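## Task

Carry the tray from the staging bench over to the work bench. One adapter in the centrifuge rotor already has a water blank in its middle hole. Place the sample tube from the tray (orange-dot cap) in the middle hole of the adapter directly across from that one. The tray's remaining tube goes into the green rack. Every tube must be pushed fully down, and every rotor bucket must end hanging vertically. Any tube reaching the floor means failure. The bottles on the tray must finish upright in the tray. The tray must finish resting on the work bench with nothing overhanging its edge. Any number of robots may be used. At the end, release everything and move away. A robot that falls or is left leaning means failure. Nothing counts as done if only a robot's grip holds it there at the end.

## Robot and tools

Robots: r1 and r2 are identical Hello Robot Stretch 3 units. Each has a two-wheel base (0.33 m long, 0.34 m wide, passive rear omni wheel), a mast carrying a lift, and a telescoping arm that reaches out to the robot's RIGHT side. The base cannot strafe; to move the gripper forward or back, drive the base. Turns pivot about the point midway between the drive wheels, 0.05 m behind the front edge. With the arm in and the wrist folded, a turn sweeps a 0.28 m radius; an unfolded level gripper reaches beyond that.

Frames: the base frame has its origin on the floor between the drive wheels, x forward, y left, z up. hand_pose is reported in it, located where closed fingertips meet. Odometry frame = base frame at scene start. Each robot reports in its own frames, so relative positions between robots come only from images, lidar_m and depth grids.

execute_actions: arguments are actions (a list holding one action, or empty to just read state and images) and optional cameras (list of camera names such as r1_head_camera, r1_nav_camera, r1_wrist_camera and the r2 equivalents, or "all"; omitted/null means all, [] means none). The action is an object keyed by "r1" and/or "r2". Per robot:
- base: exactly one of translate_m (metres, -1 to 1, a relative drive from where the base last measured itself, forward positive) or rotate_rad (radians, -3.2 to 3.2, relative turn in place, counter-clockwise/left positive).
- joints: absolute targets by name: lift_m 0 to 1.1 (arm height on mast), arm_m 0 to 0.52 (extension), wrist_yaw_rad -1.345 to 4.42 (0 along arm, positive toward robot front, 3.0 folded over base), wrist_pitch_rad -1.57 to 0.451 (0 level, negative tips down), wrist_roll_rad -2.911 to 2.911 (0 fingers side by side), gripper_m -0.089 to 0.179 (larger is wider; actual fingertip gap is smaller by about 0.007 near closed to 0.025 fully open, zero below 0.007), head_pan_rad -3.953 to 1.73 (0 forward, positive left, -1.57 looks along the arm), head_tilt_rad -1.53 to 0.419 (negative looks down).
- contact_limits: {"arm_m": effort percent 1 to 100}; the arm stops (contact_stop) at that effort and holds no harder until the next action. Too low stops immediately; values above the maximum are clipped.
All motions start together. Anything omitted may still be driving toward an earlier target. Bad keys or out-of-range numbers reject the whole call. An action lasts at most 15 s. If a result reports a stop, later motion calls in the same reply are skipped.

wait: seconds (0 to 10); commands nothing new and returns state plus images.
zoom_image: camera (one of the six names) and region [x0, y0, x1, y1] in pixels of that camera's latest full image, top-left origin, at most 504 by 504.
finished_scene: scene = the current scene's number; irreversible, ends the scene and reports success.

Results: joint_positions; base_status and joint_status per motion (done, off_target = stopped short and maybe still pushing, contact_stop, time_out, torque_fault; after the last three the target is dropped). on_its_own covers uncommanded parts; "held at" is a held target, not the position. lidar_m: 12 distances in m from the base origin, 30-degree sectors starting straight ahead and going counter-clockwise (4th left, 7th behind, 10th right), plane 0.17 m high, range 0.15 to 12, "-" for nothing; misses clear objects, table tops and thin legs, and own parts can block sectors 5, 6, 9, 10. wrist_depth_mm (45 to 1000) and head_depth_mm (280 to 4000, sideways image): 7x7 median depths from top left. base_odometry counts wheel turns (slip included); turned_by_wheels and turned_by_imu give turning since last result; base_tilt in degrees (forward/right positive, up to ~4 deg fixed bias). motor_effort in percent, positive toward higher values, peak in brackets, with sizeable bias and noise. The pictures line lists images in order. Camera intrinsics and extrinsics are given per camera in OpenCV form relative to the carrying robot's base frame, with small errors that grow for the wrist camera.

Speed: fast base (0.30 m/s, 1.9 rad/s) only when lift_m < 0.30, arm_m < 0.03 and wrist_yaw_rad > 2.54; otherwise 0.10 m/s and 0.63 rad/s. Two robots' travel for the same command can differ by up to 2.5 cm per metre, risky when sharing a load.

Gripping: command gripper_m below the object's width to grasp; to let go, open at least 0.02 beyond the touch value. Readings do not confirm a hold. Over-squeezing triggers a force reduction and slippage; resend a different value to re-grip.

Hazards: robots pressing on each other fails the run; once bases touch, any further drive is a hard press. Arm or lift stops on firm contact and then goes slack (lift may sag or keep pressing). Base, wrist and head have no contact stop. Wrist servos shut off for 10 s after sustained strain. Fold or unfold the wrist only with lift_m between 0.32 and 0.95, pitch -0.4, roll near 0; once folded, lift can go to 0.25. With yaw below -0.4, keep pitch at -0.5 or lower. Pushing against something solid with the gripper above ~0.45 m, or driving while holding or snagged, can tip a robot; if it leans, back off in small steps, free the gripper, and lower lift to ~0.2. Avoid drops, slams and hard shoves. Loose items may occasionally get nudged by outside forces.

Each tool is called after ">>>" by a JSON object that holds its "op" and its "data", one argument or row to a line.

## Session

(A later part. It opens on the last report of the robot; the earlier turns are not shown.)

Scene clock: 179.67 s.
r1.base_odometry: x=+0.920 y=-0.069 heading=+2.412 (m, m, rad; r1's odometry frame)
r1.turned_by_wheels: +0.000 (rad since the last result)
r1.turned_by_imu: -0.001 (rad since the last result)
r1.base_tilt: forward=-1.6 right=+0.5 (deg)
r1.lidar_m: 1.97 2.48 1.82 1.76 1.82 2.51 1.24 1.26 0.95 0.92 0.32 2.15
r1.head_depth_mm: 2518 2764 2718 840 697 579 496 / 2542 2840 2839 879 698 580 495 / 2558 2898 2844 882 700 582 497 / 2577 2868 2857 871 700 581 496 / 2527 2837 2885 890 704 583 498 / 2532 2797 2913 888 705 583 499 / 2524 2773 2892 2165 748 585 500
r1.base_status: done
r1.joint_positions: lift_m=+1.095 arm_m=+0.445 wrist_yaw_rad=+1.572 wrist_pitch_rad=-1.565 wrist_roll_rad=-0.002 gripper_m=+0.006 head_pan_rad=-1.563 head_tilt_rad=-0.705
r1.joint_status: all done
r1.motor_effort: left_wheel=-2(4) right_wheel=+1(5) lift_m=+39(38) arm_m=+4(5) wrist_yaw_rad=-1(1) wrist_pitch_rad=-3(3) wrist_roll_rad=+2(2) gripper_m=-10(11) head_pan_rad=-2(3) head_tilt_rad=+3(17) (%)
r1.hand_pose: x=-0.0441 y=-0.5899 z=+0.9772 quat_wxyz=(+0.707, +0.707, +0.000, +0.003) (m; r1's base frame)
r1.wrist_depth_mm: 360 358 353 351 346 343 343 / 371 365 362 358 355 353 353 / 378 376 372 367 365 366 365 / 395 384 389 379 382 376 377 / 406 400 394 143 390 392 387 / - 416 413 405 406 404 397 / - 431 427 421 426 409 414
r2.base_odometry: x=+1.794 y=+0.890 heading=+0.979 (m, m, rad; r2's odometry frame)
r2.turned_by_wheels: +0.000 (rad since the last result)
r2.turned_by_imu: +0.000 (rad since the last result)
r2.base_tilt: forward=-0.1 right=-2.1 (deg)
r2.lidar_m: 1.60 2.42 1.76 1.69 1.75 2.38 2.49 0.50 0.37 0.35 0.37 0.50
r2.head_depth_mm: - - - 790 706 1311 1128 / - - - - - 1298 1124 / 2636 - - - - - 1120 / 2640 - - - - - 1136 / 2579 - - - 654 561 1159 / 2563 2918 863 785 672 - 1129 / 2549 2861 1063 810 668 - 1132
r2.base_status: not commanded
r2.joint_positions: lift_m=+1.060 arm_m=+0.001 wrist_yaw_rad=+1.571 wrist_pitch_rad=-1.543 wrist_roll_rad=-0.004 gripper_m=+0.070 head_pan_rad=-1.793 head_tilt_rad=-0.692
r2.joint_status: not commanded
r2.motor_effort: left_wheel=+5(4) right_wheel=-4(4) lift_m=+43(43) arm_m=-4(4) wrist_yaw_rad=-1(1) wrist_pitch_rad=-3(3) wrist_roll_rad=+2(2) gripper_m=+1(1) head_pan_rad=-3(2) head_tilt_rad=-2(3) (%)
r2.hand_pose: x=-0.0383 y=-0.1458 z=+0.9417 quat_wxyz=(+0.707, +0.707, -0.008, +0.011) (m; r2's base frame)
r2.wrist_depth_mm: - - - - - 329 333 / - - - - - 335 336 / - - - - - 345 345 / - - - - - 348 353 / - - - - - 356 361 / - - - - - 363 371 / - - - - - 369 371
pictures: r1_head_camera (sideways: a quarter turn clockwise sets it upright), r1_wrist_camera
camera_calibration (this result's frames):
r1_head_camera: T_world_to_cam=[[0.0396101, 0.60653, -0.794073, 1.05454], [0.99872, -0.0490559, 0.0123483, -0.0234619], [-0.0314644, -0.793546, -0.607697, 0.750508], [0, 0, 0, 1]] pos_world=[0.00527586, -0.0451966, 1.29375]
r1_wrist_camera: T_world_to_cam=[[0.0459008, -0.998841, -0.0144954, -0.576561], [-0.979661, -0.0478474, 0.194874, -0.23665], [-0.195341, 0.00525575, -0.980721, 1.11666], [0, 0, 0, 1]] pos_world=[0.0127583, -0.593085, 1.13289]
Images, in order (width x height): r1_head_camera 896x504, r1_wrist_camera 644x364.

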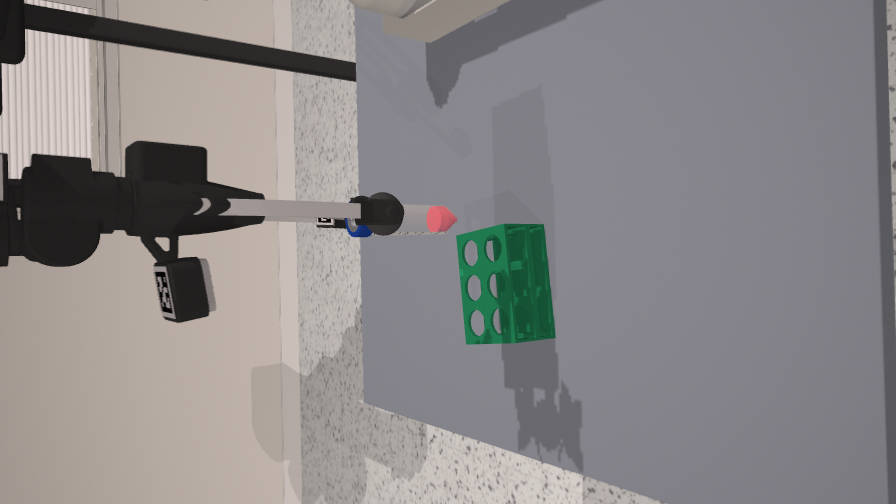

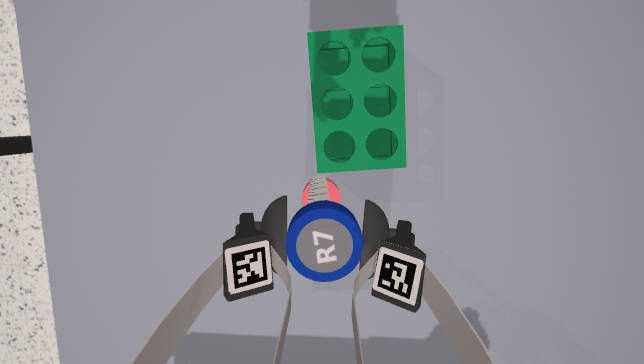

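>>> {"op": "execute_actions", "data": {
  "actions": [
    {"r1":{"base":{"translate_m":0.031},"joints":{"arm_m":0.462}}}
  ],
  "cameras": []
}}

>>> {"op": "execute_actions", "data": {
  "actions": [
    {"r1":{"joints":{"lift_m":1.06}}}
  ],
  "cameras": ["r1_wrist_camera","r1_head_camera"]
}}

Scene clock: 189.57 s.
r1.base_odometry: x=+0.897 y=-0.048 heading=+2.412 (m, m, rad; r1's odometry frame)
r1.turned_by_wheels: +0.000 (rad since the last result)
r1.turned_by_imu: -0.001 (rad since the last result)
r1.base_tilt: forward=-1.8 right=+0.6 (deg)
r1.lidar_m: 1.93 2.49 1.82 1.76 1.83 2.51 1.27 1.30 0.96 0.92 0.31 2.12
r1.head_depth_mm: 2498 2763 1568 866 698 578 495 / 2525 2798 2893 878 699 580 497 / 2525 2925 2894 881 698 581 497 / 2589 2861 2890 885 703 582 498 / 2517 2828 2888 887 703 584 496 / 2505 2778 2944 921 705 584 499 / 2478 2764 2924 2154 1715 600 499
r1.base_status: done
r1.joint_positions: lift_m=+1.095 arm_m=+0.462 wrist_yaw_rad=+1.572 wrist_pitch_rad=-1.565 wrist_roll_rad=-0.002 gripper_m=+0.006 head_pan_rad=-1.563 head_tilt_rad=-0.705
r1.joint_status: all done
r1.motor_effort: left_wheel=-2(4) right_wheel=+1(5) lift_m=+39(39) arm_m=+5(3) wrist_yaw_rad=-1(1) wrist_pitch_rad=-3(3) wrist_roll_rad=+1(2) gripper_m=-12(12) head_pan_rad=-3(3) head_tilt_rad=+3(2) (%)
r1.hand_pose: x=-0.0441 y=-0.6069 z=+0.9772 quat_wxyz=(+0.707, +0.707, +0.000, +0.003) (m; r1's base frame)
r1.wrist_depth_mm: 357 354 348 352 345 344 343 / 373 367 362 352 353 360 354 / 380 377 377 315 371 363 367 / 392 385 385 348 377 380 377 / 410 408 397 142 391 391 389 / 427 412 411 408 402 400 397 / 439 429 425 422 420 412 410
r2.base_odometry: x=+1.794 y=+0.890 heading=+0.979 (m, m, rad; r2's odometry frame)
r2.turned_by_wheels: +0.000 (rad since the last result)
r2.turned_by_imu: +0.000 (rad since the last result)
r2.base_tilt: forward=-0.1 right=-2.0 (deg)
r2.lidar_m: 1.60 2.42 1.76 1.69 1.75 2.38 2.49 0.51 0.37 0.35 0.37 0.50
r2.head_depth_mm: - - - 790 705 1304 1125 / - - - - - 1304 1124 / 2640 - - - - - 1122 / 2653 - - - - - 1131 / 2598 - - - 654 561 1166 / 2579 2883 865 785 670 - 1137 / 2549 2865 1067 810 669 - 1129
r2.base_status: not commanded
r2.joint_positions: lift_m=+1.060 arm_m=+0.001 wrist_yaw_rad=+1.571 wrist_pitch_rad=-1.543 wrist_roll_rad=-0.004 gripper_m=+0.070 head_pan_rad=-1.793 head_tilt_rad=-0.692
r2.joint_status: not commanded
r2.motor_effort: left_wheel=+5(5) right_wheel=-3(3) lift_m=+44(43) arm_m=-5(4) wrist_yaw_rad=-1(1) wrist_pitch_rad=-3(3) wrist_roll_rad=+1(2) gripper_m=+1(1) head_pan_rad=-3(2) head_tilt_rad=-3(4) (%)
r2.hand_pose: x=-0.0383 y=-0.1458 z=+0.9417 quat_wxyz=(+0.707, +0.707, -0.008, +0.011) (m; r2's base frame)
r2.wrist_depth_mm: - - - - - 332 334 / - - - - - 337 335 / - - - - - 341 342 / - - - - - 350 349 / - - - - - 354 360 / - - - - - 366 365 / - - - - - 371 374
pictures: none
No camera images: the call's "cameras" was empty. Leave "cameras" out to get every camera's image.

Scene clock: 190.70 s.
r1.base_odometry: x=+0.897 y=-0.048 heading=+2.412 (m, m, rad; r1's odometry frame)
r1.turned_by_wheels: +0.000 (rad since the last result)
r1.turned_by_imu: +0.000 (rad since the last result)
r1.base_tilt: forward=-1.6 right=+0.8 (deg)
r1.lidar_m: 1.93 2.50 1.82 1.75 1.83 2.50 1.27 1.31 0.96 0.92 0.31 2.12
r1.head_depth_mm: - 2734 1564 865 698 579 495 / 2586 2826 2888 878 699 580 495 / - - 2864 882 700 581 495 / 2531 2794 2875 887 701 581 497 / 2517 2764 2889 891 702 583 498 / 2518 2790 2888 920 705 583 498 / 2532 2787 2896 2153 1703 597 500
r1.base_status: not commanded
r1.joint_positions: lift_m=+1.060 arm_m=+0.462 wrist_yaw_rad=+1.572 wrist_pitch_rad=-1.565 wrist_roll_rad=-0.002 gripper_m=+0.006 head_pan_rad=-1.563 head_tilt_rad=-0.705
r1.joint_status: all done
r1.motor_effort: left_wheel=-2(2) right_wheel=+1(1) lift_m=+31(31) arm_m=+4(4) wrist_yaw_rad=-1(1) wrist_pitch_rad=-3(3) wrist_roll_rad=+2(2) gripper_m=-12(11) head_pan_rad=-2(3) head_tilt_rad=+3(2) (%)
r1.hand_pose: x=-0.0441 y=-0.6069 z=+0.9425 quat_wxyz=(+0.707, +0.707, +0.000, +0.003) (m; r1's base frame)
r1.wrist_depth_mm: 325 319 319 317 313 313 313 / 332 327 328 323 323 324 319 / 343 339 337 279 330 328 327 / 353 353 351 287 338 340 336 / 368 364 358 142 355 355 350 / 375 375 375 370 364 360 358 / 393 387 386 378 380 375 376
r2.base_odometry: x=+1.794 y=+0.890 heading=+0.979 (m, m, rad; r2's odometry frame)
r2.turned_by_wheels: +0.000 (rad since the last result)
r2.turned_by_imu: +0.000 (rad since the last result)
r2.base_tilt: forward=-0.1 right=-2.0 (deg)
r2.lidar_m: 1.59 2.43 1.76 1.69 1.75 2.38 2.49 0.51 0.37 0.35 0.37 0.50
r2.head_depth_mm: - - - 790 706 1307 1129 / - - - - - 1301 1125 / 2682 - - - - - 1122 / 2621 - - - - - 1129 / 2587 - - - 655 561 1160 / 2561 2934 863 784 671 - 1133 / 2539 2838 1061 807 669 - 1130
r2.base_status: not commanded
r2.joint_positions: lift_m=+1.060 arm_m=+0.001 wrist_yaw_rad=+1.571 wrist_pitch_rad=-1.543 wrist_roll_rad=-0.004 gripper_m=+0.070 head_pan_rad=-1.793 head_tilt_rad=-0.692
r2.joint_status: not commanded
r2.motor_effort: left_wheel=+4(4) right_wheel=-3(4) lift_m=+43(43) arm_m=-4(4) wrist_yaw_rad=-1(1) wrist_pitch_rad=-3(3) wrist_roll_rad=+2(2) gripper_m=+1(1) head_pan_rad=-2(2) head_tilt_rad=-3(3) (%)
r2.hand_pose: x=-0.0383 y=-0.1458 z=+0.9417 quat_wxyz=(+0.707, +0.707, -0.008, +0.011) (m; r2's base frame)
r2.wrist_depth_mm: - - - - - 332 335 / - - - - - 338 337 / - - - - - 345 342 / - - - - - 348 347 / - - - - - 355 356 / - - - - - 363 364 / - - - - - 367 371
pictures: r1_head_camera (sideways: a quarter turn clockwise sets it upright), r1_wrist_camera
camera_calibration (this result's frames):
r1_head_camera: T_world_to_cam=[[0.0396106, 0.606453, -0.794132, 1.05461], [0.99872, -0.0490546, 0.0123538, -0.0234691], [-0.0314638, -0.793605, -0.607619, 0.750408], [0, 0, 0, 1]] pos_world=[0.00527587, -0.0451974, 1.29375]
r1_wrist_camera: T_world_to_cam=[[0.0458998, -0.998841, -0.0144983, -0.59404], [-0.979648, -0.0478474, 0.194936, -0.230784], [-0.195404, 0.00525568, -0.980709, 1.08275], [0, 0, 0, 1]] pos_world=[0.012752, -0.610084, 1.09824]
Images, in order (width x height): r1_head_camera 896x504, r1_wrist_camera 644x364.

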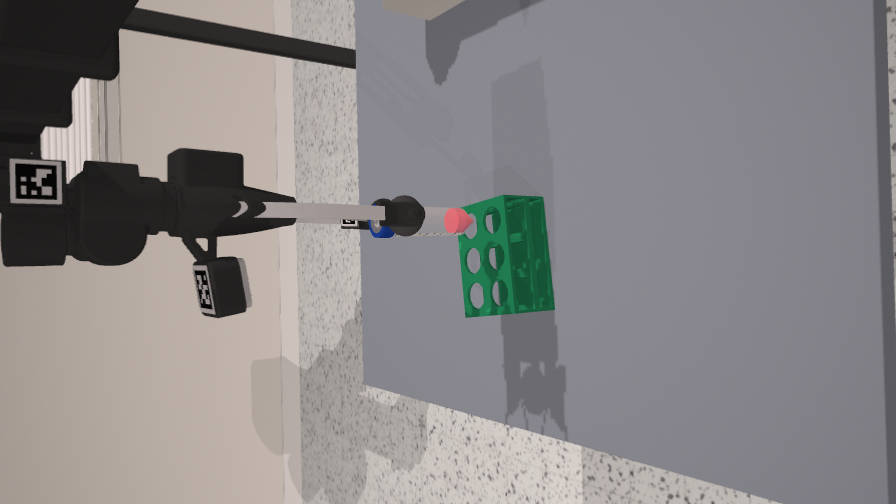

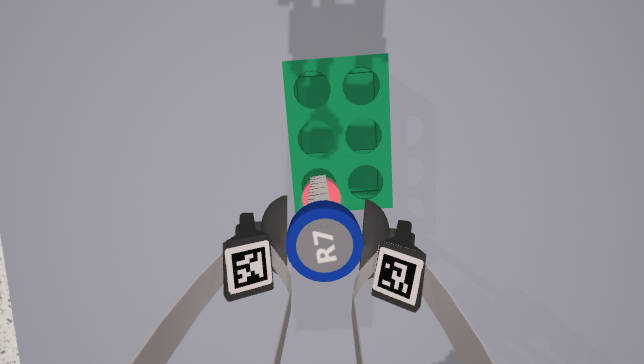

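>>> {"op": "execute_actions", "data": {
  "actions": [
    {"r1":{"joints":{"lift_m":0.984}}}
  ],
  "cameras": ["r1_head_camera"]
}}

>>> {"op": "execute_actions", "data": {
  "actions": [
    {"r1":{"joints":{"gripper_m":0.07}}}
  ],
  "cameras": []
}}

>>> {"op": "execute_actions", "data": {
  "actions": [
    {"r1":{"joints":{"lift_m":1.06}}}
  ],
  "cameras": ["r1_head_camera"]
}}

>>> {"op": "execute_actions", "data": {
  "actions": [
    {"r1":{"base":{"translate_m":-0.416}}}
  ],
  "cameras": []
}}

>>> {"op": "execute_actions", "data": {
  "actions": [
    {"r1":{"joints":{"arm_m":0.48,"lift_m":1.03}}}
  ],
  "cameras": ["r1_wrist_camera"]
}}

Scene clock: 199.43 s.
r1.base_odometry: x=+0.897 y=-0.048 heading=+2.412 (m, m, rad; r1's odometry frame)
r1.turned_by_wheels: +0.000 (rad since the last result)
r1.turned_by_imu: +0.000 (rad since the last result)
r1.base_tilt: forward=-1.7 right=+0.6 (deg)
r1.lidar_m: 1.93 2.49 1.83 1.76 1.82 2.50 1.28 1.30 0.96 0.92 0.30 2.12
r1.head_depth_mm: 2482 2727 1072 846 694 579 495 / 2527 - 2838 878 700 580 495 / 2514 2880 2602 879 701 580 496 / 2537 2821 2737 872 702 583 497 / 2530 2811 2955 882 705 582 498 / 2517 2785 2886 924 707 584 500 / 2529 2803 2892 2143 1718 599 499
r1.base_status: not commanded
r1.joint_positions: lift_m=+0.984 arm_m=+0.462 wrist_yaw_rad=+1.572 wrist_pitch_rad=-1.565 wrist_roll_rad=-0.002 gripper_m=+0.006 head_pan_rad=-1.563 head_tilt_rad=-0.705
r1.joint_status: all done
r1.motor_effort: left_wheel=-2(2) right_wheel=+1(1) lift_m=+30(30) arm_m=+4(4) wrist_yaw_rad=-2(1) wrist_pitch_rad=-3(3) wrist_roll_rad=+2(1) gripper_m=-12(11) head_pan_rad=-3(2) head_tilt_rad=+4(4) (%)
r1.hand_pose: x=-0.0441 y=-0.6069 z=+0.8665 quat_wxyz=(+0.707, +0.707, +0.000, +0.003) (m; r1's base frame)
r1.wrist_depth_mm: 249 247 247 242 242 242 240 / 258 254 254 222 246 248 246 / 266 263 262 201 256 253 253 / 272 271 269 204 261 262 260 / 281 280 279 143 273 273 267 / 292 289 290 287 282 279 277 / 299 301 299 295 292 288 284
r2.base_odometry: x=+1.794 y=+0.890 heading=+0.979 (m, m, rad; r2's odometry frame)
r2.turned_by_wheels: +0.000 (rad since the last result)
r2.turned_by_imu: +0.000 (rad since the last result)
r2.base_tilt: forward=+0.0 right=-2.1 (deg)
r2.lidar_m: 1.59 2.42 1.76 1.69 1.75 2.38 2.49 0.51 0.37 0.35 0.36 0.50
r2.head_depth_mm: - - - 789 706 1305 1124 / - - - - - 1298 1119 / 2674 - - - - - 1123 / 2634 - - - - - 1127 / 2579 - - - 655 562 1154 / 2529 2915 866 785 670 - 1131 / 2572 2857 1069 807 667 - 1133
r2.base_status: not commanded
r2.joint_positions: lift_m=+1.060 arm_m=+0.001 wrist_yaw_rad=+1.571 wrist_pitch_rad=-1.543 wrist_roll_rad=-0.004 gripper_m=+0.070 head_pan_rad=-1.793 head_tilt_rad=-0.692
r2.joint_status: not commanded
r2.motor_effort: left_wheel=+5(4) right_wheel=-4(3) lift_m=+43(44) arm_m=-4(4) wrist_yaw_rad=-3(1) wrist_pitch_rad=-3(3) wrist_roll_rad=+2(2) gripper_m=+1(0) head_pan_rad=-3(2) head_tilt_rad=-3(4) (%)
r2.hand_pose: x=-0.0383 y=-0.1458 z=+0.9417 quat_wxyz=(+0.707, +0.707, -0.008, +0.011) (m; r2's base frame)
r2.wrist_depth_mm: - - - - - 332 331 / - - - - - 336 340 / - - - - - 343 346 / - - - - - 349 353 / - - - - - 355 356 / - - - - - 361 363 / - - - - - 370 376
pictures: r1_head_camera (sideways: a quarter turn clockwise sets it upright)
camera_calibration (this result's frames):
r1_head_camera: T_world_to_cam=[[0.0396108, 0.60645, -0.794134, 1.05462], [0.99872, -0.0490548, 0.012354, -0.0234693], [-0.031464, -0.793607, -0.607617, 0.750404], [0, 0, 0, 1]] pos_world=[0.00527586, -0.0451974, 1.29375]
Images, in order (width x height): r1_head_camera 896x504.

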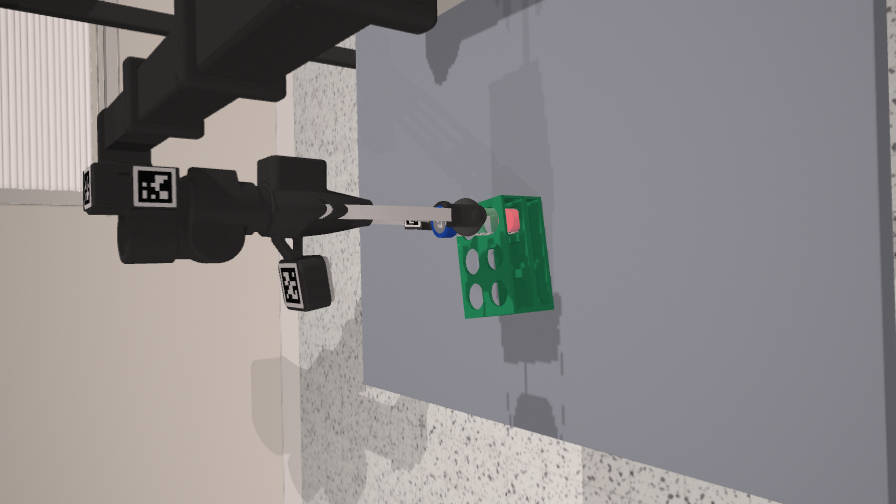

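Scene clock: 200.57 s.
r1.base_odometry: x=+0.897 y=-0.048 heading=+2.412 (m, m, rad; r1's odometry frame)
r1.turned_by_wheels: +0.000 (rad since the last result)
r1.turned_by_imu: +0.000 (rad since the last result)
r1.base_tilt: forward=-1.7 right=+0.7 (deg)
r1.lidar_m: 1.93 2.50 1.83 1.76 1.83 2.51 1.27 1.30 0.95 0.92 0.30 2.12
r1.head_depth_mm: 2474 2702 1077 850 695 580 495 / 2525 - 2849 881 698 579 495 / 2517 2864 2691 880 701 581 497 / 2534 2832 2776 885 702 580 498 / 2525 2815 2872 885 704 584 497 / 2492 2798 2894 920 705 584 498 / 2491 2786 2910 2153 1709 601 500
r1.base_status: not commanded
r1.joint_positions: lift_m=+0.984 arm_m=+0.462 wrist_yaw_rad=+1.572 wrist_pitch_rad=-1.565 wrist_roll_rad=-0.002 gripper_m=+0.070 head_pan_rad=-1.563 head_tilt_rad=-0.705
r1.joint_status: all done
r1.motor_effort: left_wheel=-3(2) right_wheel=+1(0) lift_m=+30(30) arm_m=+5(4) wrist_yaw_rad=-1(2) wrist_pitch_rad=-3(3) wrist_roll_rad=+2(2) gripper_m=+0(83) head_pan_rad=-2(3) head_tilt_rad=+2(3) (%)
r1.hand_pose: x=-0.0441 y=-0.6069 z=+0.8665 quat_wxyz=(+0.707, +0.707, +0.000, +0.003) (m; r1's base frame)
r1.wrist_depth_mm: 250 249 246 242 242 242 241 / 257 256 254 220 246 250 245 / 263 263 262 199 253 253 252 / 273 272 270 205 262 263 259 / 281 279 277 148 269 272 270 / 291 288 288 286 285 280 278 / 299 298 296 294 291 291 287
r2.base_odometry: x=+1.794 y=+0.890 heading=+0.979 (m, m, rad; r2's odometry frame)
r2.turned_by_wheels: +0.000 (rad since the last result)
r2.turned_by_imu: +0.000 (rad since the last result)
r2.base_tilt: forward=+0.1 right=-2.0 (deg)
r2.lidar_m: 1.59 2.42 1.76 1.69 1.75 2.39 2.49 0.51 0.37 0.35 0.37 0.50
r2.head_depth_mm: - - - 790 706 1304 1128 / - - - - - 1298 1120 / 2685 - - - - - 1116 / 2620 - - - - - 1134 / 2594 - - - 656 561 1153 / 2530 2894 865 784 669 - 1128 / 2565 2870 1067 809 671 - 1131
r2.base_status: not commanded
r2.joint_positions: lift_m=+1.060 arm_m=+0.001 wrist_yaw_rad=+1.571 wrist_pitch_rad=-1.543 wrist_roll_rad=-0.004 gripper_m=+0.070 head_pan_rad=-1.793 head_tilt_rad=-0.692
r2.joint_status: not commanded
r2.motor_effort: left_wheel=+5(5) right_wheel=-3(3) lift_m=+43(43) arm_m=-4(4) wrist_yaw_rad=-1(1) wrist_pitch_rad=-3(3) wrist_roll_rad=+2(2) gripper_m=+1(1) head_pan_rad=-3(2) head_tilt_rad=-5(3) (%)
r2.hand_pose: x=-0.0383 y=-0.1458 z=+0.9417 quat_wxyz=(+0.707, +0.707, -0.008, +0.011) (m; r2's base frame)
r2.wrist_depth_mm: - - - - - 328 331 / - - - - - 337 335 / - - - - - 343 343 / - - - - - 346 353 / - - - - - 356 358 / - - - - - 358 363 / - - - - - 372 372
pictures: none
No camera images: the call's "cameras" was empty. Leave "cameras" out to get every camera's image.

Scene clock: 202.10 s.
r1.base_odometry: x=+0.897 y=-0.048 heading=+2.412 (m, m, rad; r1's odometry frame)
r1.turned_by_wheels: +0.000 (rad since the last result)
r1.turned_by_imu: +0.000 (rad since the last result)
r1.base_tilt: forward=-1.7 right=+0.6 (deg)
r1.lidar_m: 1.93 2.48 1.82 1.76 1.83 2.51 1.27 1.30 0.96 0.92 0.31 2.13
r1.head_depth_mm: - 2751 1548 865 699 579 495 / 2581 2801 2852 880 699 580 496 / - - 2870 846 699 579 496 / 2516 2751 2902 865 701 582 497 / 2507 2783 2900 887 703 582 498 / 2514 2824 2912 921 705 583 499 / 2523 2782 2904 2153 1716 601 499
r1.base_status: not commanded
r1.joint_positions: lift_m=+1.060 arm_m=+0.462 wrist_yaw_rad=+1.572 wrist_pitch_rad=-1.565 wrist_roll_rad=-0.002 gripper_m=+0.070 head_pan_rad=-1.563 head_tilt_rad=-0.705
r1.joint_status: all done
r1.motor_effort: left_wheel=-2(3) right_wheel=+1(1) lift_m=+39(40) arm_m=+4(4) wrist_yaw_rad=-1(2) wrist_pitch_rad=-3(3) wrist_roll_rad=+2(2) gripper_m=+0(0) head_pan_rad=-3(3) head_tilt_rad=+3(2) (%)
r1.hand_pose: x=-0.0441 y=-0.6069 z=+0.9422 quat_wxyz=(+0.707, +0.707, +0.000, +0.003) (m; r1's base frame)
r1.wrist_depth_mm: 322 320 317 317 314 310 311 / 334 332 327 323 321 323 322 / 342 341 344 278 332 329 327 / 351 354 347 282 341 340 338 / 366 359 359 359 347 350 350 / 376 378 376 367 367 362 360 / 395 384 384 381 376 374 374
r2.base_odometry: x=+1.794 y=+0.890 heading=+0.979 (m, m, rad; r2's odometry frame)
r2.turned_by_wheels: +0.000 (rad since the last result)
r2.turned_by_imu: +0.000 (rad since the last result)
r2.base_tilt: forward=+0.0 right=-2.0 (deg)
r2.lidar_m: 1.59 2.42 1.75 1.69 1.75 2.38 2.49 0.51 0.37 0.35 0.36 0.50
r2.head_depth_mm: - - - 788 705 1306 1126 / - - - - - 1308 1121 / 2669 - - - - - 1119 / 2616 - - - - - 1135 / 2572 - - - 654 561 1161 / 2528 2935 865 785 670 - 1131 / 2525 2867 1069 809 669 - 1135
r2.base_status: not commanded
r2.joint_positions: lift_m=+1.060 arm_m=+0.001 wrist_yaw_rad=+1.571 wrist_pitch_rad=-1.543 wrist_roll_rad=-0.004 gripper_m=+0.070 head_pan_rad=-1.793 head_tilt_rad=-0.692
r2.joint_status: not commanded
r2.motor_effort: left_wheel=+4(5) right_wheel=-3(3) lift_m=+44(43) arm_m=-4(4) wrist_yaw_rad=-1(1) wrist_pitch_rad=-3(4) wrist_roll_rad=+2(2) gripper_m=+1(1) head_pan_rad=-2(3) head_tilt_rad=-2(4) (%)
r2.hand_pose: x=-0.0383 y=-0.1458 z=+0.9417 quat_wxyz=(+0.707, +0.707, -0.008, +0.011) (m; r2's base frame)
r2.wrist_depth_mm: - - - - - 332 332 / - - - - - 336 340 / - - - - - 345 343 / - - - - - 348 351 / - - - - - 357 356 / - - - - - 361 363 / - - - - - 369 368
pictures: r1_head_camera (sideways: a quarter turn clockwise sets it upright)
camera_calibration (this result's frames):
r1_head_camera: T_world_to_cam=[[0.0396109, 0.60645, -0.794134, 1.05462], [0.99872, -0.049055, 0.012354, -0.0234693], [-0.0314642, -0.793607, -0.607617, 0.750404], [0, 0, 0, 1]] pos_world=[0.00527585, -0.0451974, 1.29375]
Images, in order (width x height): r1_head_camera 896x504.

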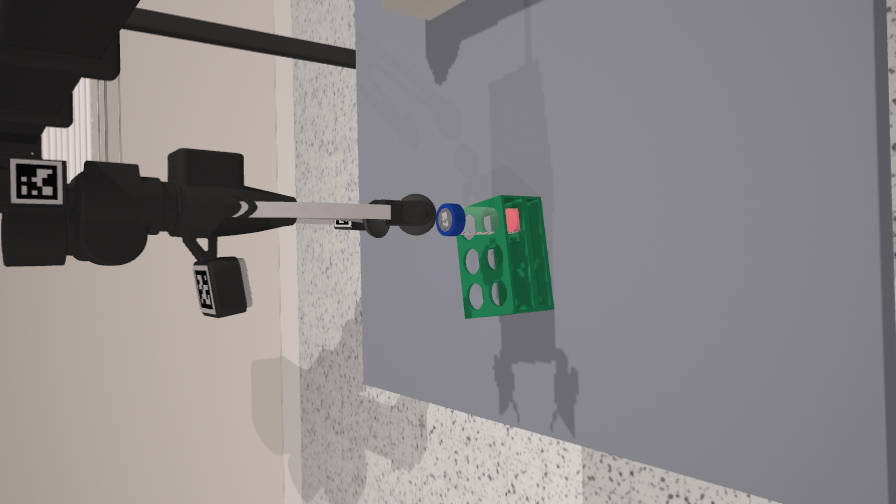

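Scene clock: 207.23 s.
r1.base_odometry: x=+1.208 y=-0.325 heading=+2.412 (m, m, rad; r1's odometry frame)
r1.turned_by_wheels: +0.000 (rad since the last result)
r1.turned_by_imu: +0.000 (rad since the last result)
r1.base_tilt: forward=-1.6 right=+0.7 (deg)
r1.lidar_m: 2.34 2.49 1.83 1.76 1.82 2.51 1.05 0.87 0.96 0.92 0.95 0.62
r1.head_depth_mm: - 2831 2851 880 558 579 494 / 2567 2827 2854 856 659 579 495 / - - 2849 869 697 580 496 / 2504 2734 2736 763 699 582 498 / 2539 2801 2914 820 700 577 499 / 2516 2778 2907 887 703 584 498 / 2514 2809 2905 891 706 586 499
r1.base_status: done
r1.joint_positions: lift_m=+1.060 arm_m=+0.462 wrist_yaw_rad=+1.572 wrist_pitch_rad=-1.565 wrist_roll_rad=-0.002 gripper_m=+0.070 head_pan_rad=-1.563 head_tilt_rad=-0.705
r1.joint_status: not commanded
r1.motor_effort: left_wheel=-2(5) right_wheel=+1(2) lift_m=+39(39) arm_m=+4(4) wrist_yaw_rad=-1(1) wrist_pitch_rad=-3(3) wrist_roll_rad=+1(2) gripper_m=-1(1) head_pan_rad=-2(3) head_tilt_rad=+3(3) (%)
r1.hand_pose: x=-0.0441 y=-0.6069 z=+0.9422 quat_wxyz=(+0.707, +0.707, +0.000, +0.003) (m; r1's base frame)
r1.wrist_depth_mm: 320 314 313 313 309 309 306 / 334 323 326 268 319 198 156 / 343 330 337 277 329 231 193 / 352 332 350 280 337 336 332 / 368 356 354 319 346 341 349 / 377 320 370 301 365 344 362 / 396 254 347 313 367 343 371
r2.base_odometry: x=+1.794 y=+0.890 heading=+0.979 (m, m, rad; r2's odometry frame)
r2.turned_by_wheels: +0.000 (rad since the last result)
r2.turned_by_imu: +0.000 (rad since the last result)
r2.base_tilt: forward=-0.1 right=-2.1 (deg)
r2.lidar_m: 1.59 2.42 1.76 1.69 1.74 2.39 2.49 0.50 0.37 0.35 0.36 0.50
r2.head_depth_mm: - - - 791 707 1311 1118 / - - - - - 1292 1118 / 2702 - - - - - 1126 / 2596 - - - - - 1129 / 557 - - - 656 561 1155 / 2555 2924 863 787 671 - 1136 / 2552 2828 1066 809 671 - 1133
r2.base_status: not commanded
r2.joint_positions: lift_m=+1.060 arm_m=+0.001 wrist_yaw_rad=+1.571 wrist_pitch_rad=-1.543 wrist_roll_rad=-0.004 gripper_m=+0.070 head_pan_rad=-1.793 head_tilt_rad=-0.692
r2.joint_status: not commanded
r2.motor_effort: left_wheel=+4(4) right_wheel=-3(4) lift_m=+43(43) arm_m=-4(4) wrist_yaw_rad=-1(1) wrist_pitch_rad=-3(3) wrist_roll_rad=+2(2) gripper_m=+1(1) head_pan_rad=-3(2) head_tilt_rad=-4(4) (%)
r2.hand_pose: x=-0.0383 y=-0.1458 z=+0.9417 quat_wxyz=(+0.707, +0.707, -0.008, +0.011) (m; r2's base frame)
r2.wrist_depth_mm: - - - - - 330 330 / - - - - - 335 339 / - - - - - 343 348 / - - - - - 351 351 / - - - - - 358 357 / - - - - - 361 364 / - - - - - 366 370
pictures: none
No camera images: the call's "cameras" was empty. Leave "cameras" out to get every camera's image.

Scene clock: 208.30 s.
r1.base_odometry: x=+1.208 y=-0.325 heading=+2.412 (m, m, rad; r1's odometry frame)
r1.turned_by_wheels: +0.000 (rad since the last result)
r1.turned_by_imu: +0.000 (rad since the last result)
r1.base_tilt: forward=-1.7 right=+0.8 (deg)
r1.lidar_m: 2.35 2.50 1.82 1.76 1.82 2.50 1.05 0.87 0.95 0.92 0.96 0.62
r1.head_depth_mm: 2490 2922 2859 877 558 579 495 / 2454 2836 2840 853 656 580 495 / 985 2824 2786 870 696 580 497 / 2473 2753 2712 767 697 582 497 / 2532 2817 2925 819 700 579 498 / 2532 2785 2842 887 706 585 499 / 2514 2797 2905 889 707 586 500
r1.base_status: not commanded
r1.joint_positions: lift_m=+1.030 arm_m=+0.480 wrist_yaw_rad=+1.572 wrist_pitch_rad=-1.565 wrist_roll_rad=-0.002 gripper_m=+0.070 head_pan_rad=-1.563 head_tilt_rad=-0.705
r1.joint_status: all done
r1.motor_effort: left_wheel=-2(2) right_wheel=+1(2) lift_m=+30(31) arm_m=+4(6) wrist_yaw_rad=-1(1) wrist_pitch_rad=-3(3) wrist_roll_rad=+2(1) gripper_m=+0(1) head_pan_rad=-3(2) head_tilt_rad=+4(3) (%)
r1.hand_pose: x=-0.0441 y=-0.6249 z=+0.9125 quat_wxyz=(+0.707, +0.707, +0.000, +0.003) (m; r1's base frame)
r1.wrist_depth_mm: 264 288 287 258 285 224 151 / 253 297 296 239 291 166 135 / 254 306 303 245 304 185 160 / 276 315 313 248 313 305 308 / 287 323 321 264 317 305 317 / 314 320 333 271 336 285 330 / 351 262 339 306 337 335 340
r2.base_odometry: x=+1.794 y=+0.890 heading=+0.979 (m, m, rad; r2's odometry frame)
r2.turned_by_wheels: +0.000 (rad since the last result)
r2.turned_by_imu: +0.000 (rad since the last result)
r2.base_tilt: forward=-0.2 right=-2.0 (deg)
r2.lidar_m: 1.59 2.42 1.76 1.69 1.75 2.38 2.48 0.51 0.37 0.35 0.37 0.49
r2.head_depth_mm: - - - 790 705 1295 1128 / - - - - - 1302 1120 / 2694 - - - - - 1123 / 554 - - - - - 1128 / 527 - - - 654 561 1157 / 2521 2921 866 786 670 - 1136 / 2547 2837 1061 807 667 - 1130
r2.base_status: not commanded
r2.joint_positions: lift_m=+1.060 arm_m=+0.001 wrist_yaw_rad=+1.571 wrist_pitch_rad=-1.543 wrist_roll_rad=-0.004 gripper_m=+0.070 head_pan_rad=-1.793 head_tilt_rad=-0.692
r2.joint_status: not commanded
r2.motor_effort: left_wheel=+5(4) right_wheel=-3(3) lift_m=+43(43) arm_m=-4(4) wrist_yaw_rad=-1(1) wrist_pitch_rad=-3(3) wrist_roll_rad=+2(2) gripper_m=+1(1) head_pan_rad=-2(2) head_tilt_rad=-2(2) (%)
r2.hand_pose: x=-0.0383 y=-0.1458 z=+0.9417 quat_wxyz=(+0.707, +0.707, -0.008, +0.011) (m; r2's base frame)
r2.wrist_depth_mm: - - - - - 331 330 / - - - - - 337 336 / - - - - - 347 344 / - - - - - 349 349 / - - - - - 357 354 / - - - - - 362 362 / - - - - - 368 369
pictures: r1_wrist_camera
camera_calibration (this result's frames):
r1_wrist_camera: T_world_to_cam=[[0.0458998, -0.998841, -0.0144986, -0.612452], [-0.979647, -0.0478474, 0.194943, -0.225807], [-0.195411, 0.00525566, -0.980707, 1.05343], [0, 0, 0, 1]] pos_world=[0.0127513, -0.628083, 1.06824]
Images, in order (width x height): r1_wrist_camera 644x364.

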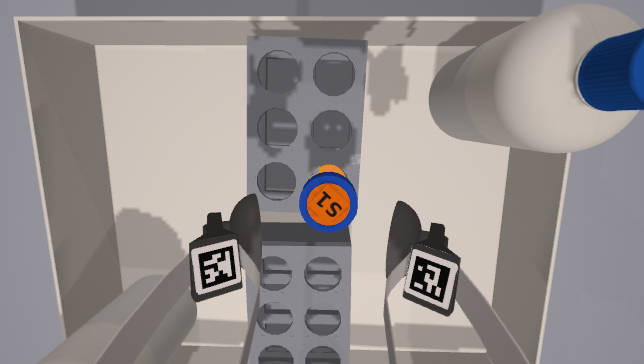

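>>> {"op": "execute_actions", "data": {
  "actions": [
    {"r1":{"base":{"translate_m":0.005},"joints":{"arm_m":0.483,"lift_m":0.985}}}
  ],
  "cameras": ["r1_wrist_camera"]
}}

>>> {"op": "execute_actions", "data": {
  "actions": [
    {"r1":{"joints":{"gripper_m":0.005}}}
  ],
  "cameras": []
}}

>>> {"op": "execute_actions", "data": {
  "actions": [
    {"r1":{"joints":{"lift_m":1.095}}}
  ],
  "cameras": ["r1_wrist_camera"]
}}

>>> {"op": "execute_actions", "data": {
  "actions": [
    {"r1":{"base":{"translate_m":-0.9},"joints":{"head_pan_rad":-2.1,"head_tilt_rad":-0.75}}}
  ],
  "cameras": ["r1_nav_camera","r1_head_camera"]
}}

Scene clock: 213.73 s.
r1.base_odometry: x=+1.204 y=-0.322 heading=+2.412 (m, m, rad; r1's odometry frame)
r1.turned_by_wheels: +0.000 (rad since the last result)
r1.turned_by_imu: -0.001 (rad since the last result)
r1.base_tilt: forward=-1.7 right=+0.4 (deg)
r1.lidar_m: 2.34 2.49 1.82 1.76 1.83 2.51 1.06 0.88 0.95 0.92 0.96 0.61
r1.head_depth_mm: 2562 - 1077 847 559 579 495 / 2493 - 2844 844 675 579 496 / 1013 2880 2711 869 697 581 497 / 2483 2795 2108 785 700 581 498 / 2541 2830 2921 806 701 578 498 / 2511 2789 2883 886 704 585 499 / 2525 2813 2882 891 708 585 500
r1.base_status: done
r1.joint_positions: lift_m=+0.985 arm_m=+0.483 wrist_yaw_rad=+1.572 wrist_pitch_rad=-1.565 wrist_roll_rad=-0.002 gripper_m=+0.070 head_pan_rad=-1.563 head_tilt_rad=-0.705
r1.joint_status: all done
r1.motor_effort: left_wheel=-2(4) right_wheel=+0(5) lift_m=+30(29) arm_m=+4(5) wrist_yaw_rad=-2(1) wrist_pitch_rad=-3(3) wrist_roll_rad=+2(1) gripper_m=+0(1) head_pan_rad=-3(2) head_tilt_rad=+3(3) (%)
r1.hand_pose: x=-0.0441 y=-0.6279 z=+0.8675 quat_wxyz=(+0.707, +0.707, +0.000, +0.003) (m; r1's base frame)
r1.wrist_depth_mm: 214 214 191 189 209 187 114 / 254 254 247 223 248 156 113 / 259 260 256 201 256 170 118 / 262 269 261 203 265 261 207 / 262 278 274 145 271 268 230 / 263 289 255 220 282 275 229 / 249 270 267 226 289 280 283
r2.base_odometry: x=+1.794 y=+0.890 heading=+0.979 (m, m, rad; r2's odometry frame)
r2.turned_by_wheels: +0.000 (rad since the last result)
r2.turned_by_imu: +0.000 (rad since the last result)
r2.base_tilt: forward=-0.1 right=-2.1 (deg)
r2.lidar_m: 1.59 2.42 1.75 1.69 1.75 2.39 2.48 0.51 0.37 0.35 0.36 0.50
r2.head_depth_mm: - - - 791 708 1305 1128 / - - - - - 1296 1127 / 2687 - - - - - 1121 / 2622 - - - - - 1134 / 562 - - - 656 561 1159 / 1772 2907 865 786 672 - 1135 / 2536 2876 1064 806 669 - 1131
r2.base_status: not commanded
r2.joint_positions: lift_m=+1.060 arm_m=+0.001 wrist_yaw_rad=+1.571 wrist_pitch_rad=-1.543 wrist_roll_rad=-0.004 gripper_m=+0.070 head_pan_rad=-1.793 head_tilt_rad=-0.692
r2.joint_status: not commanded
r2.motor_effort: left_wheel=+4(5) right_wheel=-3(4) lift_m=+43(43) arm_m=-4(4) wrist_yaw_rad=-1(2) wrist_pitch_rad=-3(3) wrist_roll_rad=+1(2) gripper_m=+0(1) head_pan_rad=-2(2) head_tilt_rad=-3(2) (%)
r2.hand_pose: x=-0.0383 y=-0.1458 z=+0.9417 quat_wxyz=(+0.707, +0.707, -0.008, +0.011) (m; r2's base frame)
r2.wrist_depth_mm: - - - - - 327 333 / - - - - - 342 335 / - - - - - 341 344 / - - - - - 349 350 / - - - - - 352 357 / - - - - - 361 365 / - - - - - 369 367
pictures: r1_wrist_camera
camera_calibration (this result's frames):
r1_wrist_camera: T_world_to_cam=[[0.0458991, -0.998841, -0.0145008, -0.616097], [-0.979637, -0.0478474, 0.19499, -0.21723], [-0.195458, 0.0052556, -0.980698, 1.0093], [0, 0, 0, 1]] pos_world=[0.0127464, -0.631081, 1.02324]
Images, in order (width x height): r1_wrist_camera 644x364.

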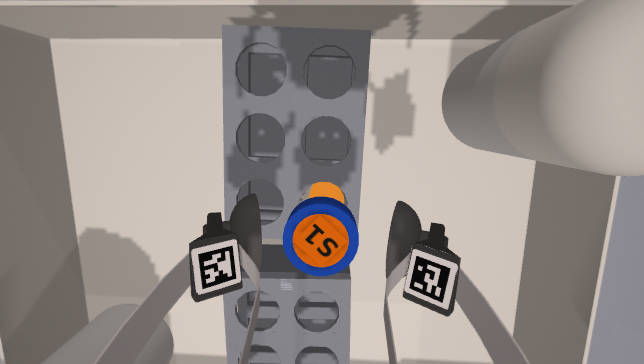

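Scene clock: 214.87 s.
r1.base_odometry: x=+1.204 y=-0.322 heading=+2.412 (m, m, rad; r1's odometry frame)
r1.turned_by_wheels: +0.000 (rad since the last result)
r1.turned_by_imu: +0.000 (rad since the last result)
r1.base_tilt: forward=-1.8 right=+0.7 (deg)
r1.lidar_m: 2.35 2.49 1.83 1.76 1.83 2.51 1.05 0.88 0.95 0.92 0.96 0.61
r1.head_depth_mm: 2562 - 1079 846 559 579 495 / 2522 - 2835 843 677 580 496 / 1013 2880 2727 871 697 581 496 / 2472 2801 2090 784 699 582 498 / 2524 2781 2846 805 698 580 497 / 2513 2807 2920 888 706 584 499 / 2526 2772 2918 893 708 584 501
r1.base_status: not commanded
r1.joint_positions: lift_m=+0.985 arm_m=+0.483 wrist_yaw_rad=+1.572 wrist_pitch_rad=-1.565 wrist_roll_rad=-0.002 gripper_m=+0.006 head_pan_rad=-1.563 head_tilt_rad=-0.705
r1.joint_status: all done
r1.motor_effort: left_wheel=-3(2) right_wheel=+1(1) lift_m=+29(31) arm_m=+4(5) wrist_yaw_rad=-2(2) wrist_pitch_rad=-3(3) wrist_roll_rad=+2(2) gripper_m=-12(91) head_pan_rad=-3(2) head_tilt_rad=+3(2) (%)
r1.hand_pose: x=-0.0441 y=-0.6279 z=+0.8675 quat_wxyz=(+0.707, +0.707, +0.000, +0.003) (m; r1's base frame)
r1.wrist_depth_mm: 216 214 190 188 209 186 114 / 252 254 247 223 249 156 113 / 260 262 254 200 257 170 118 / 260 272 263 204 263 260 207 / 262 277 277 142 269 270 231 / 262 288 278 218 279 277 229 / 249 254 262 227 288 279 283
r2.base_odometry: x=+1.794 y=+0.890 heading=+0.979 (m, m, rad; r2's odometry frame)
r2.turned_by_wheels: +0.000 (rad since the last result)
r2.turned_by_imu: +0.000 (rad since the last result)
r2.base_tilt: forward=+0.0 right=-2.0 (deg)
r2.lidar_m: 1.59 2.42 1.76 1.69 1.75 2.38 2.49 0.51 0.37 0.35 0.36 0.49
r2.head_depth_mm: - - - 789 706 1312 1125 / - - - - - 1305 1122 / 2664 - - - - - 1123 / 2650 - - - - - 1128 / 561 - - - 656 562 1156 / 1765 2931 867 786 672 - 1137 / 2538 2841 1066 808 671 - 1128
r2.base_status: not commanded
r2.joint_positions: lift_m=+1.060 arm_m=+0.001 wrist_yaw_rad=+1.571 wrist_pitch_rad=-1.543 wrist_roll_rad=-0.004 gripper_m=+0.070 head_pan_rad=-1.793 head_tilt_rad=-0.692
r2.joint_status: not commanded
r2.motor_effort: left_wheel=+4(5) right_wheel=-4(4) lift_m=+43(43) arm_m=-4(4) wrist_yaw_rad=-1(1) wrist_pitch_rad=-3(3) wrist_roll_rad=+2(2) gripper_m=+1(0) head_pan_rad=-2(2) head_tilt_rad=-4(2) (%)
r2.hand_pose: x=-0.0383 y=-0.1458 z=+0.9417 quat_wxyz=(+0.707, +0.707, -0.008, +0.011) (m; r2's base frame)
r2.wrist_depth_mm: - - - - - 330 329 / - - - - - 339 340 / - - - - - 344 342 / - - - - - 350 349 / - - - - - 354 359 / - - - - - 363 362 / - - - - - 370 368
pictures: none
No camera images: the call's "cameras" was empty. Leave "cameras" out to get every camera's image.

Scene clock: 216.70 s.
r1.base_odometry: x=+1.204 y=-0.322 heading=+2.412 (m, m, rad; r1's odometry frame)
r1.turned_by_wheels: +0.000 (rad since the last result)
r1.turned_by_imu: +0.000 (rad since the last result)
r1.base_tilt: forward=-1.7 right=+0.6 (deg)
r1.lidar_m: 2.34 2.49 1.82 1.76 1.83 2.51 1.05 0.88 0.95 0.92 0.95 0.61
r1.head_depth_mm: 2563 2811 2841 877 560 579 495 / 2517 2852 2886 842 675 579 495 / 2469 2916 2880 871 697 581 497 / 2571 2763 2676 786 699 581 497 / 2523 2836 2865 806 698 578 498 / 2520 2834 2905 887 705 584 499 / 2514 2812 2907 891 710 585 499
r1.base_status: not commanded
r1.joint_positions: lift_m=+1.095 arm_m=+0.483 wrist_yaw_rad=+1.572 wrist_pitch_rad=-1.565 wrist_roll_rad=-0.002 gripper_m=+0.006 head_pan_rad=-1.563 head_tilt_rad=-0.705
r1.joint_status: all done
r1.motor_effort: left_wheel=-2(3) right_wheel=+1(1) lift_m=+39(41) arm_m=+4(4) wrist_yaw_rad=-2(1) wrist_pitch_rad=-3(3) wrist_roll_rad=+1(2) gripper_m=-12(12) head_pan_rad=-2(2) head_tilt_rad=+3(2) (%)
r1.hand_pose: x=-0.0441 y=-0.6279 z=+0.9772 quat_wxyz=(+0.707, +0.707, +0.000, +0.003) (m; r1's base frame)
r1.wrist_depth_mm: 360 353 351 350 344 344 342 / 368 347 363 319 331 216 350 / 382 368 372 312 366 225 367 / 392 370 381 319 372 370 375 / 406 397 393 142 389 385 384 / 421 335 408 343 399 393 396 / 432 266 367 354 374 413 415
r2.base_odometry: x=+1.794 y=+0.890 heading=+0.979 (m, m, rad; r2's odometry frame)
r2.turned_by_wheels: +0.000 (rad since the last result)
r2.turned_by_imu: +0.000 (rad since the last result)
r2.base_tilt: forward=-0.1 right=-2.0 (deg)
r2.lidar_m: 1.59 2.42 1.76 1.69 1.75 2.37 2.48 0.51 0.37 0.35 0.37 0.50
r2.head_depth_mm: - - - 788 708 1305 1126 / - - - - - 1301 1126 / 2651 - - - - - 1120 / 540 - - - - - 1131 / 565 - - - 655 561 1156 / 2532 2934 864 783 672 - 1135 / 2554 2888 1064 808 670 - 1130
r2.base_status: not commanded
r2.joint_positions: lift_m=+1.060 arm_m=+0.001 wrist_yaw_rad=+1.571 wrist_pitch_rad=-1.543 wrist_roll_rad=-0.004 gripper_m=+0.070 head_pan_rad=-1.793 head_tilt_rad=-0.692
r2.joint_status: not commanded
r2.motor_effort: left_wheel=+4(4) right_wheel=-4(3) lift_m=+43(43) arm_m=-4(5) wrist_yaw_rad=-1(1) wrist_pitch_rad=-3(3) wrist_roll_rad=+2(2) gripper_m=+1(1) head_pan_rad=-2(2) head_tilt_rad=-4(4) (%)
r2.hand_pose: x=-0.0383 y=-0.1458 z=+0.9417 quat_wxyz=(+0.707, +0.707, -0.008, +0.011) (m; r2's base frame)
r2.wrist_depth_mm: - - - - - 329 331 / - - - - - 338 340 / - - - - - 345 342 / - - - - - 351 350 / - - - - - 358 359 / - - - - - 363 366 / - - - - - 371 372
pictures: r1_wrist_camera
camera_calibration (this result's frames):
r1_wrist_camera: T_world_to_cam=[[0.0458988, -0.998841, -0.0145008, -0.614508], [-0.979637, -0.0478471, 0.19499, -0.23861], [-0.195458, 0.00525566, -0.980698, 1.11683], [0, 0, 0, 1]] pos_world=[0.0127464, -0.631082, 1.13289]
Images, in order (width x height): r1_wrist_camera 644x364.

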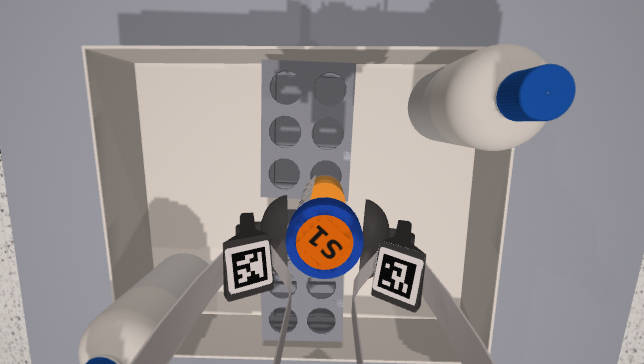

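Scene clock: 227.10 s.
r1.base_odometry: x=+1.875 y=-0.922 heading=+2.412 (m, m, rad; r1's odometry frame)
r1.turned_by_wheels: +0.000 (rad since the last result)
r1.turned_by_imu: +0.000 (rad since the last result)
r1.base_tilt: forward=-1.7 right=+0.6 (deg)
r1.lidar_m: 1.48 2.50 1.83 1.76 1.83 2.09 2.02 0.34 0.27 0.27 0.95 1.31
r1.head_depth_mm: - 2421 2445 864 658 756 1031 / - 2600 1036 866 627 651 800 / - 990 1044 852 620 612 696 / 830 915 999 832 665 755 683 / 781 856 939 800 879 797 883 / 741 808 895 1002 963 1167 1192 / 728 2619 2586 2050 1608 1392 490
r1.base_status: done
r1.joint_positions: lift_m=+1.095 arm_m=+0.483 wrist_yaw_rad=+1.572 wrist_pitch_rad=-1.566 wrist_roll_rad=-0.002 gripper_m=+0.006 head_pan_rad=-2.093 head_tilt_rad=-0.741
r1.joint_status: all done
r1.motor_effort: left_wheel=-2(5) right_wheel=+1(1) lift_m=+38(39) arm_m=+4(4) wrist_yaw_rad=-2(1) wrist_pitch_rad=-3(3) wrist_roll_rad=+2(1) gripper_m=-12(11) head_pan_rad=-2(27) head_tilt_rad=-6(12) (%)
r1.hand_pose: x=-0.0441 y=-0.6279 z=+0.9772 quat_wxyz=(+0.707, +0.707, +0.000, +0.003) (m; r1's base frame)
r1.wrist_depth_mm: 355 358 352 349 348 348 342 / 369 369 360 360 355 356 350 / 379 368 379 369 365 362 362 / - 621 715 746 914 - - / - 632 626 142 609 - - / - 507 482 479 549 - - / 416 384 394 398 407 459 -
r2.base_odometry: x=+1.794 y=+0.890 heading=+0.979 (m, m, rad; r2's odometry frame)
r2.turned_by_wheels: +0.000 (rad since the last result)
r2.turned_by_imu: +0.000 (rad since the last result)
r2.base_tilt: forward=-0.2 right=-1.9 (deg)
r2.lidar_m: 1.59 2.42 1.76 1.69 1.75 2.38 2.49 0.51 0.37 0.35 0.36 0.50
r2.head_depth_mm: - - - 789 703 1299 1124 / - - - - - 1297 1122 / 2673 - - - - - 1119 / 2613 - - - - - 1133 / 2583 - - - 655 562 1162 / 2547 2918 865 784 671 - 1133 / 2570 2879 1067 804 670 - 1130
r2.base_status: not commanded
r2.joint_positions: lift_m=+1.060 arm_m=+0.001 wrist_yaw_rad=+1.571 wrist_pitch_rad=-1.543 wrist_roll_rad=-0.004 gripper_m=+0.070 head_pan_rad=-1.793 head_tilt_rad=-0.692
r2.joint_status: not commanded
r2.motor_effort: left_wheel=+4(4) right_wheel=-3(3) lift_m=+43(43) arm_m=-4(4) wrist_yaw_rad=-1(1) wrist_pitch_rad=-3(3) wrist_roll_rad=+2(1) gripper_m=+1(1) head_pan_rad=-2(2) head_tilt_rad=-4(3) (%)
r2.hand_pose: x=-0.0383 y=-0.1458 z=+0.9417 quat_wxyz=(+0.707, +0.707, -0.008, +0.011) (m; r2's base frame)
r2.wrist_depth_mm: - - - - - 330 332 / - - - - - 336 339 / - - - - - 345 347 / - - - - - 352 352 / - - - - - 356 356 / - - - - - 360 360 / - - - - - 370 371
pictures: r1_head_camera (sideways: a quarter turn clockwise sets it upright), r1_nav_camera (sideways: a quarter turn counterclockwise sets it upright)
camera_calibration (this result's frames):
r1_head_camera: T_world_to_cam=[[0.354396, 0.527402, -0.772172, 1.02407], [0.836914, -0.547237, 0.0103409, -0.0198609], [-0.417107, -0.649907, -0.635329, 0.788806], [0, 0, 0, 1]] pos_world=[-0.0172868, -0.0383141, 1.29211]
r1_nav_camera: T_world_to_cam=[[-0.300953, -0.583997, 0.753907, -0.942847], [-0.893109, 0.449767, -0.00812004, 0.0632691], [-0.33434, -0.675765, -0.656931, 0.808613], [0, 0, 0, 1]] pos_world=[0.043105, -0.032644, 1.24254]
Images, in order (width x height): r1_head_camera 896x504, r1_nav_camera 672x504.

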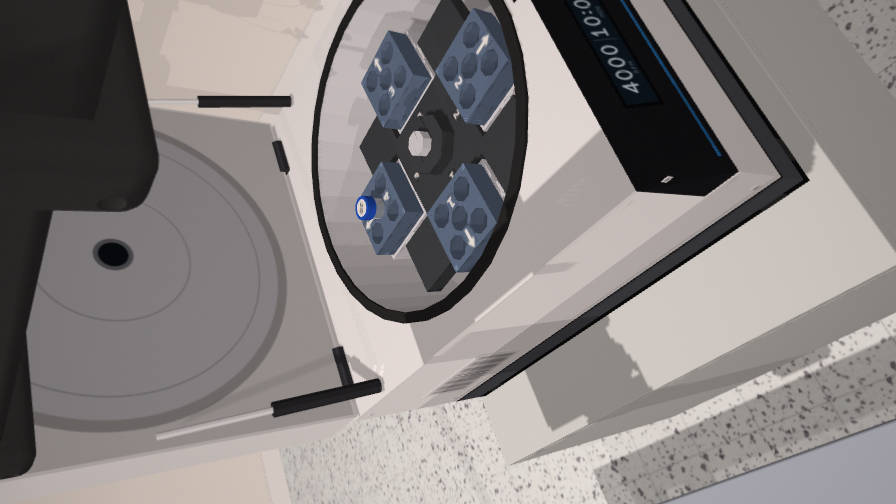

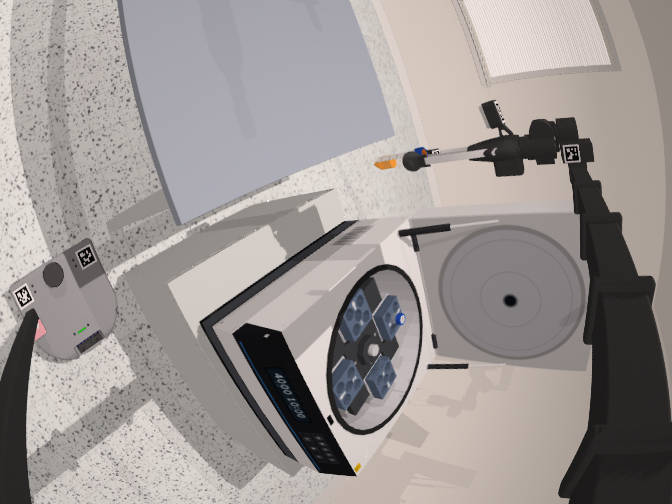

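>>> {"op": "execute_actions", "data": {
  "actions": [
    {"r1":{"base":{"translate_m":-0.54},"joints":{"arm_m":0.29,"head_pan_rad":-1.57,"head_tilt_rad":-0.85}}}
  ],
  "cameras": ["r1_wrist_camera","r1_head_camera"]
}}

Scene clock: 237.33 s.
r1.base_odometry: x=+2.277 y=-1.282 heading=+2.412 (m, m, rad; r1's odometry frame)
r1.turned_by_wheels: +0.000 (rad since the last result)
r1.turned_by_imu: -0.001 (rad since the last result)
r1.base_tilt: forward=-1.6 right=+0.6 (deg)
r1.lidar_m: 2.01 2.50 1.83 1.76 1.83 1.53 1.48 0.33 0.24 0.24 0.25 0.34
r1.head_depth_mm: 2618 2869 2258 1712 568 549 668 / 700 820 845 746 569 546 668 / - - 850 731 566 544 670 / 694 821 881 747 620 542 661 / 692 821 878 750 642 539 656 / 703 801 869 754 648 536 649 / 700 797 826 752 569 533 646
r1.base_status: done
r1.joint_positions: lift_m=+1.095 arm_m=+0.290 wrist_yaw_rad=+1.572 wrist_pitch_rad=-1.566 wrist_roll_rad=-0.002 gripper_m=+0.006 head_pan_rad=-1.577 head_tilt_rad=-0.840
r1.joint_status: all done
r1.motor_effort: left_wheel=-2(7) right_wheel=+1(2) lift_m=+39(38) arm_m=-4(4) wrist_yaw_rad=-2(1) wrist_pitch_rad=-3(3) wrist_roll_rad=+2(2) gripper_m=-11(12) head_pan_rad=+3(28) head_tilt_rad=-8(22) (%)
r1.hand_pose: x=-0.0441 y=-0.4356 z=+0.9772 quat_wxyz=(+0.707, +0.707, +0.000, +0.003) (m; r1's base frame)
r1.wrist_depth_mm: - - 312 369 364 368 379 / - - 321 431 376 372 343 / - - 329 398 381 386 368 / - - 338 397 398 395 395 / - - 357 142 389 409 375 / - - 366 356 420 393 348 / - - - 372 368 362 363
r2.base_odometry: x=+1.794 y=+0.890 heading=+0.979 (m, m, rad; r2's odometry frame)
r2.turned_by_wheels: +0.000 (rad since the last result)
r2.turned_by_imu: +0.000 (rad since the last result)
r2.base_tilt: forward=-0.1 right=-2.0 (deg)
r2.lidar_m: 1.60 2.42 1.76 1.69 1.75 2.38 2.49 0.51 0.37 0.35 0.36 0.50
r2.head_depth_mm: - - - 788 705 1311 1125 / - - - - - 1295 1127 / 2685 - - - - - 1121 / 2592 - - - - - 1130 / 2581 - - - 655 562 1161 / 2562 2893 865 786 672 - 1142 / 2541 2857 1064 806 669 - 1135
r2.base_status: not commanded
r2.joint_positions: lift_m=+1.060 arm_m=+0.001 wrist_yaw_rad=+1.571 wrist_pitch_rad=-1.543 wrist_roll_rad=-0.004 gripper_m=+0.070 head_pan_rad=-1.793 head_tilt_rad=-0.692
r2.joint_status: not commanded
r2.motor_effort: left_wheel=+4(4) right_wheel=-4(4) lift_m=+43(43) arm_m=-4(4) wrist_yaw_rad=-1(1) wrist_pitch_rad=-3(3) wrist_roll_rad=+2(2) gripper_m=+1(1) head_pan_rad=-2(3) head_tilt_rad=-3(4) (%)
r2.hand_pose: x=-0.0383 y=-0.1458 z=+0.9417 quat_wxyz=(+0.707, +0.707, -0.008, +0.011) (m; r2's base frame)
r2.wrist_depth_mm: - - - - - 332 333 / - - - - - 338 336 / - - - - - 342 339 / - - - - - 346 350 / - - - - - 357 356 / - - - - - 364 367 / - - - - - 370 367
pictures: r1_head_camera (sideways: a quarter turn clockwise sets it upright), r1_wrist_camera
camera_calibration (this result's frames):
r1_head_camera: T_world_to_cam=[[0.048523, 0.706805, -0.705743, 0.939354], [0.997948, -0.063864, 0.00465331, -0.0134377], [-0.0417826, -0.70452, -0.708453, 0.881629], [0, 0, 0, 1]] pos_world=[0.00466655, -0.0436725, 1.2876]
r1_wrist_camera: T_world_to_cam=[[0.04586, -0.998843, -0.0145026, -0.422413], [-0.979632, -0.0478097, 0.195027, -0.229438], [-0.195495, 0.00526327, -0.980691, 1.11581], [0, 0, 0, 1]] pos_world=[0.0127424, -0.438766, 1.13288]
Images, in order (width x height): r1_head_camera 896x504, r1_wrist_camera 644x364.

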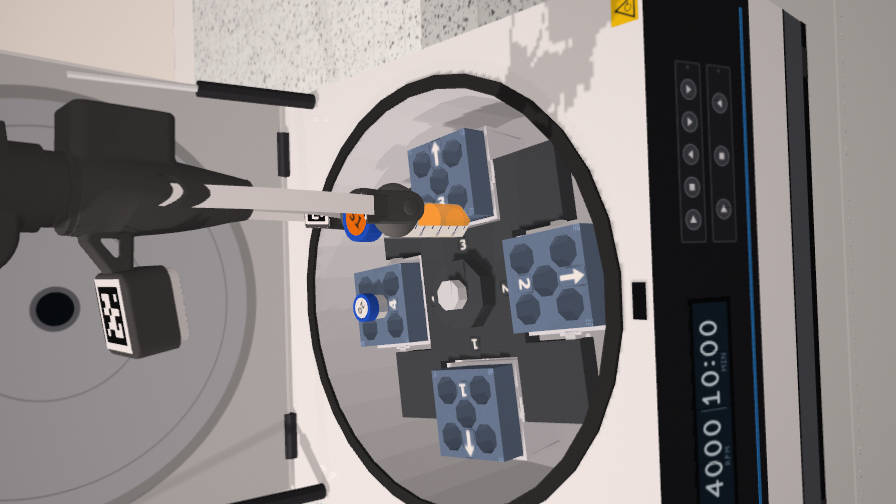

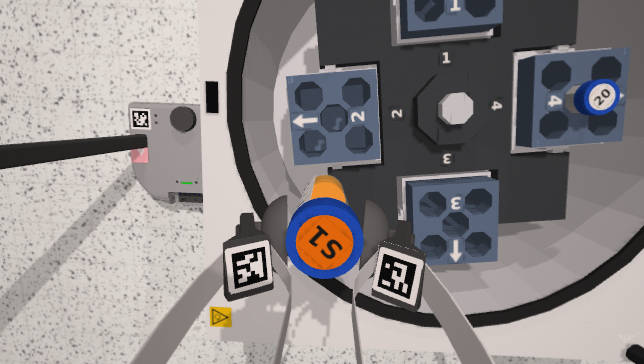

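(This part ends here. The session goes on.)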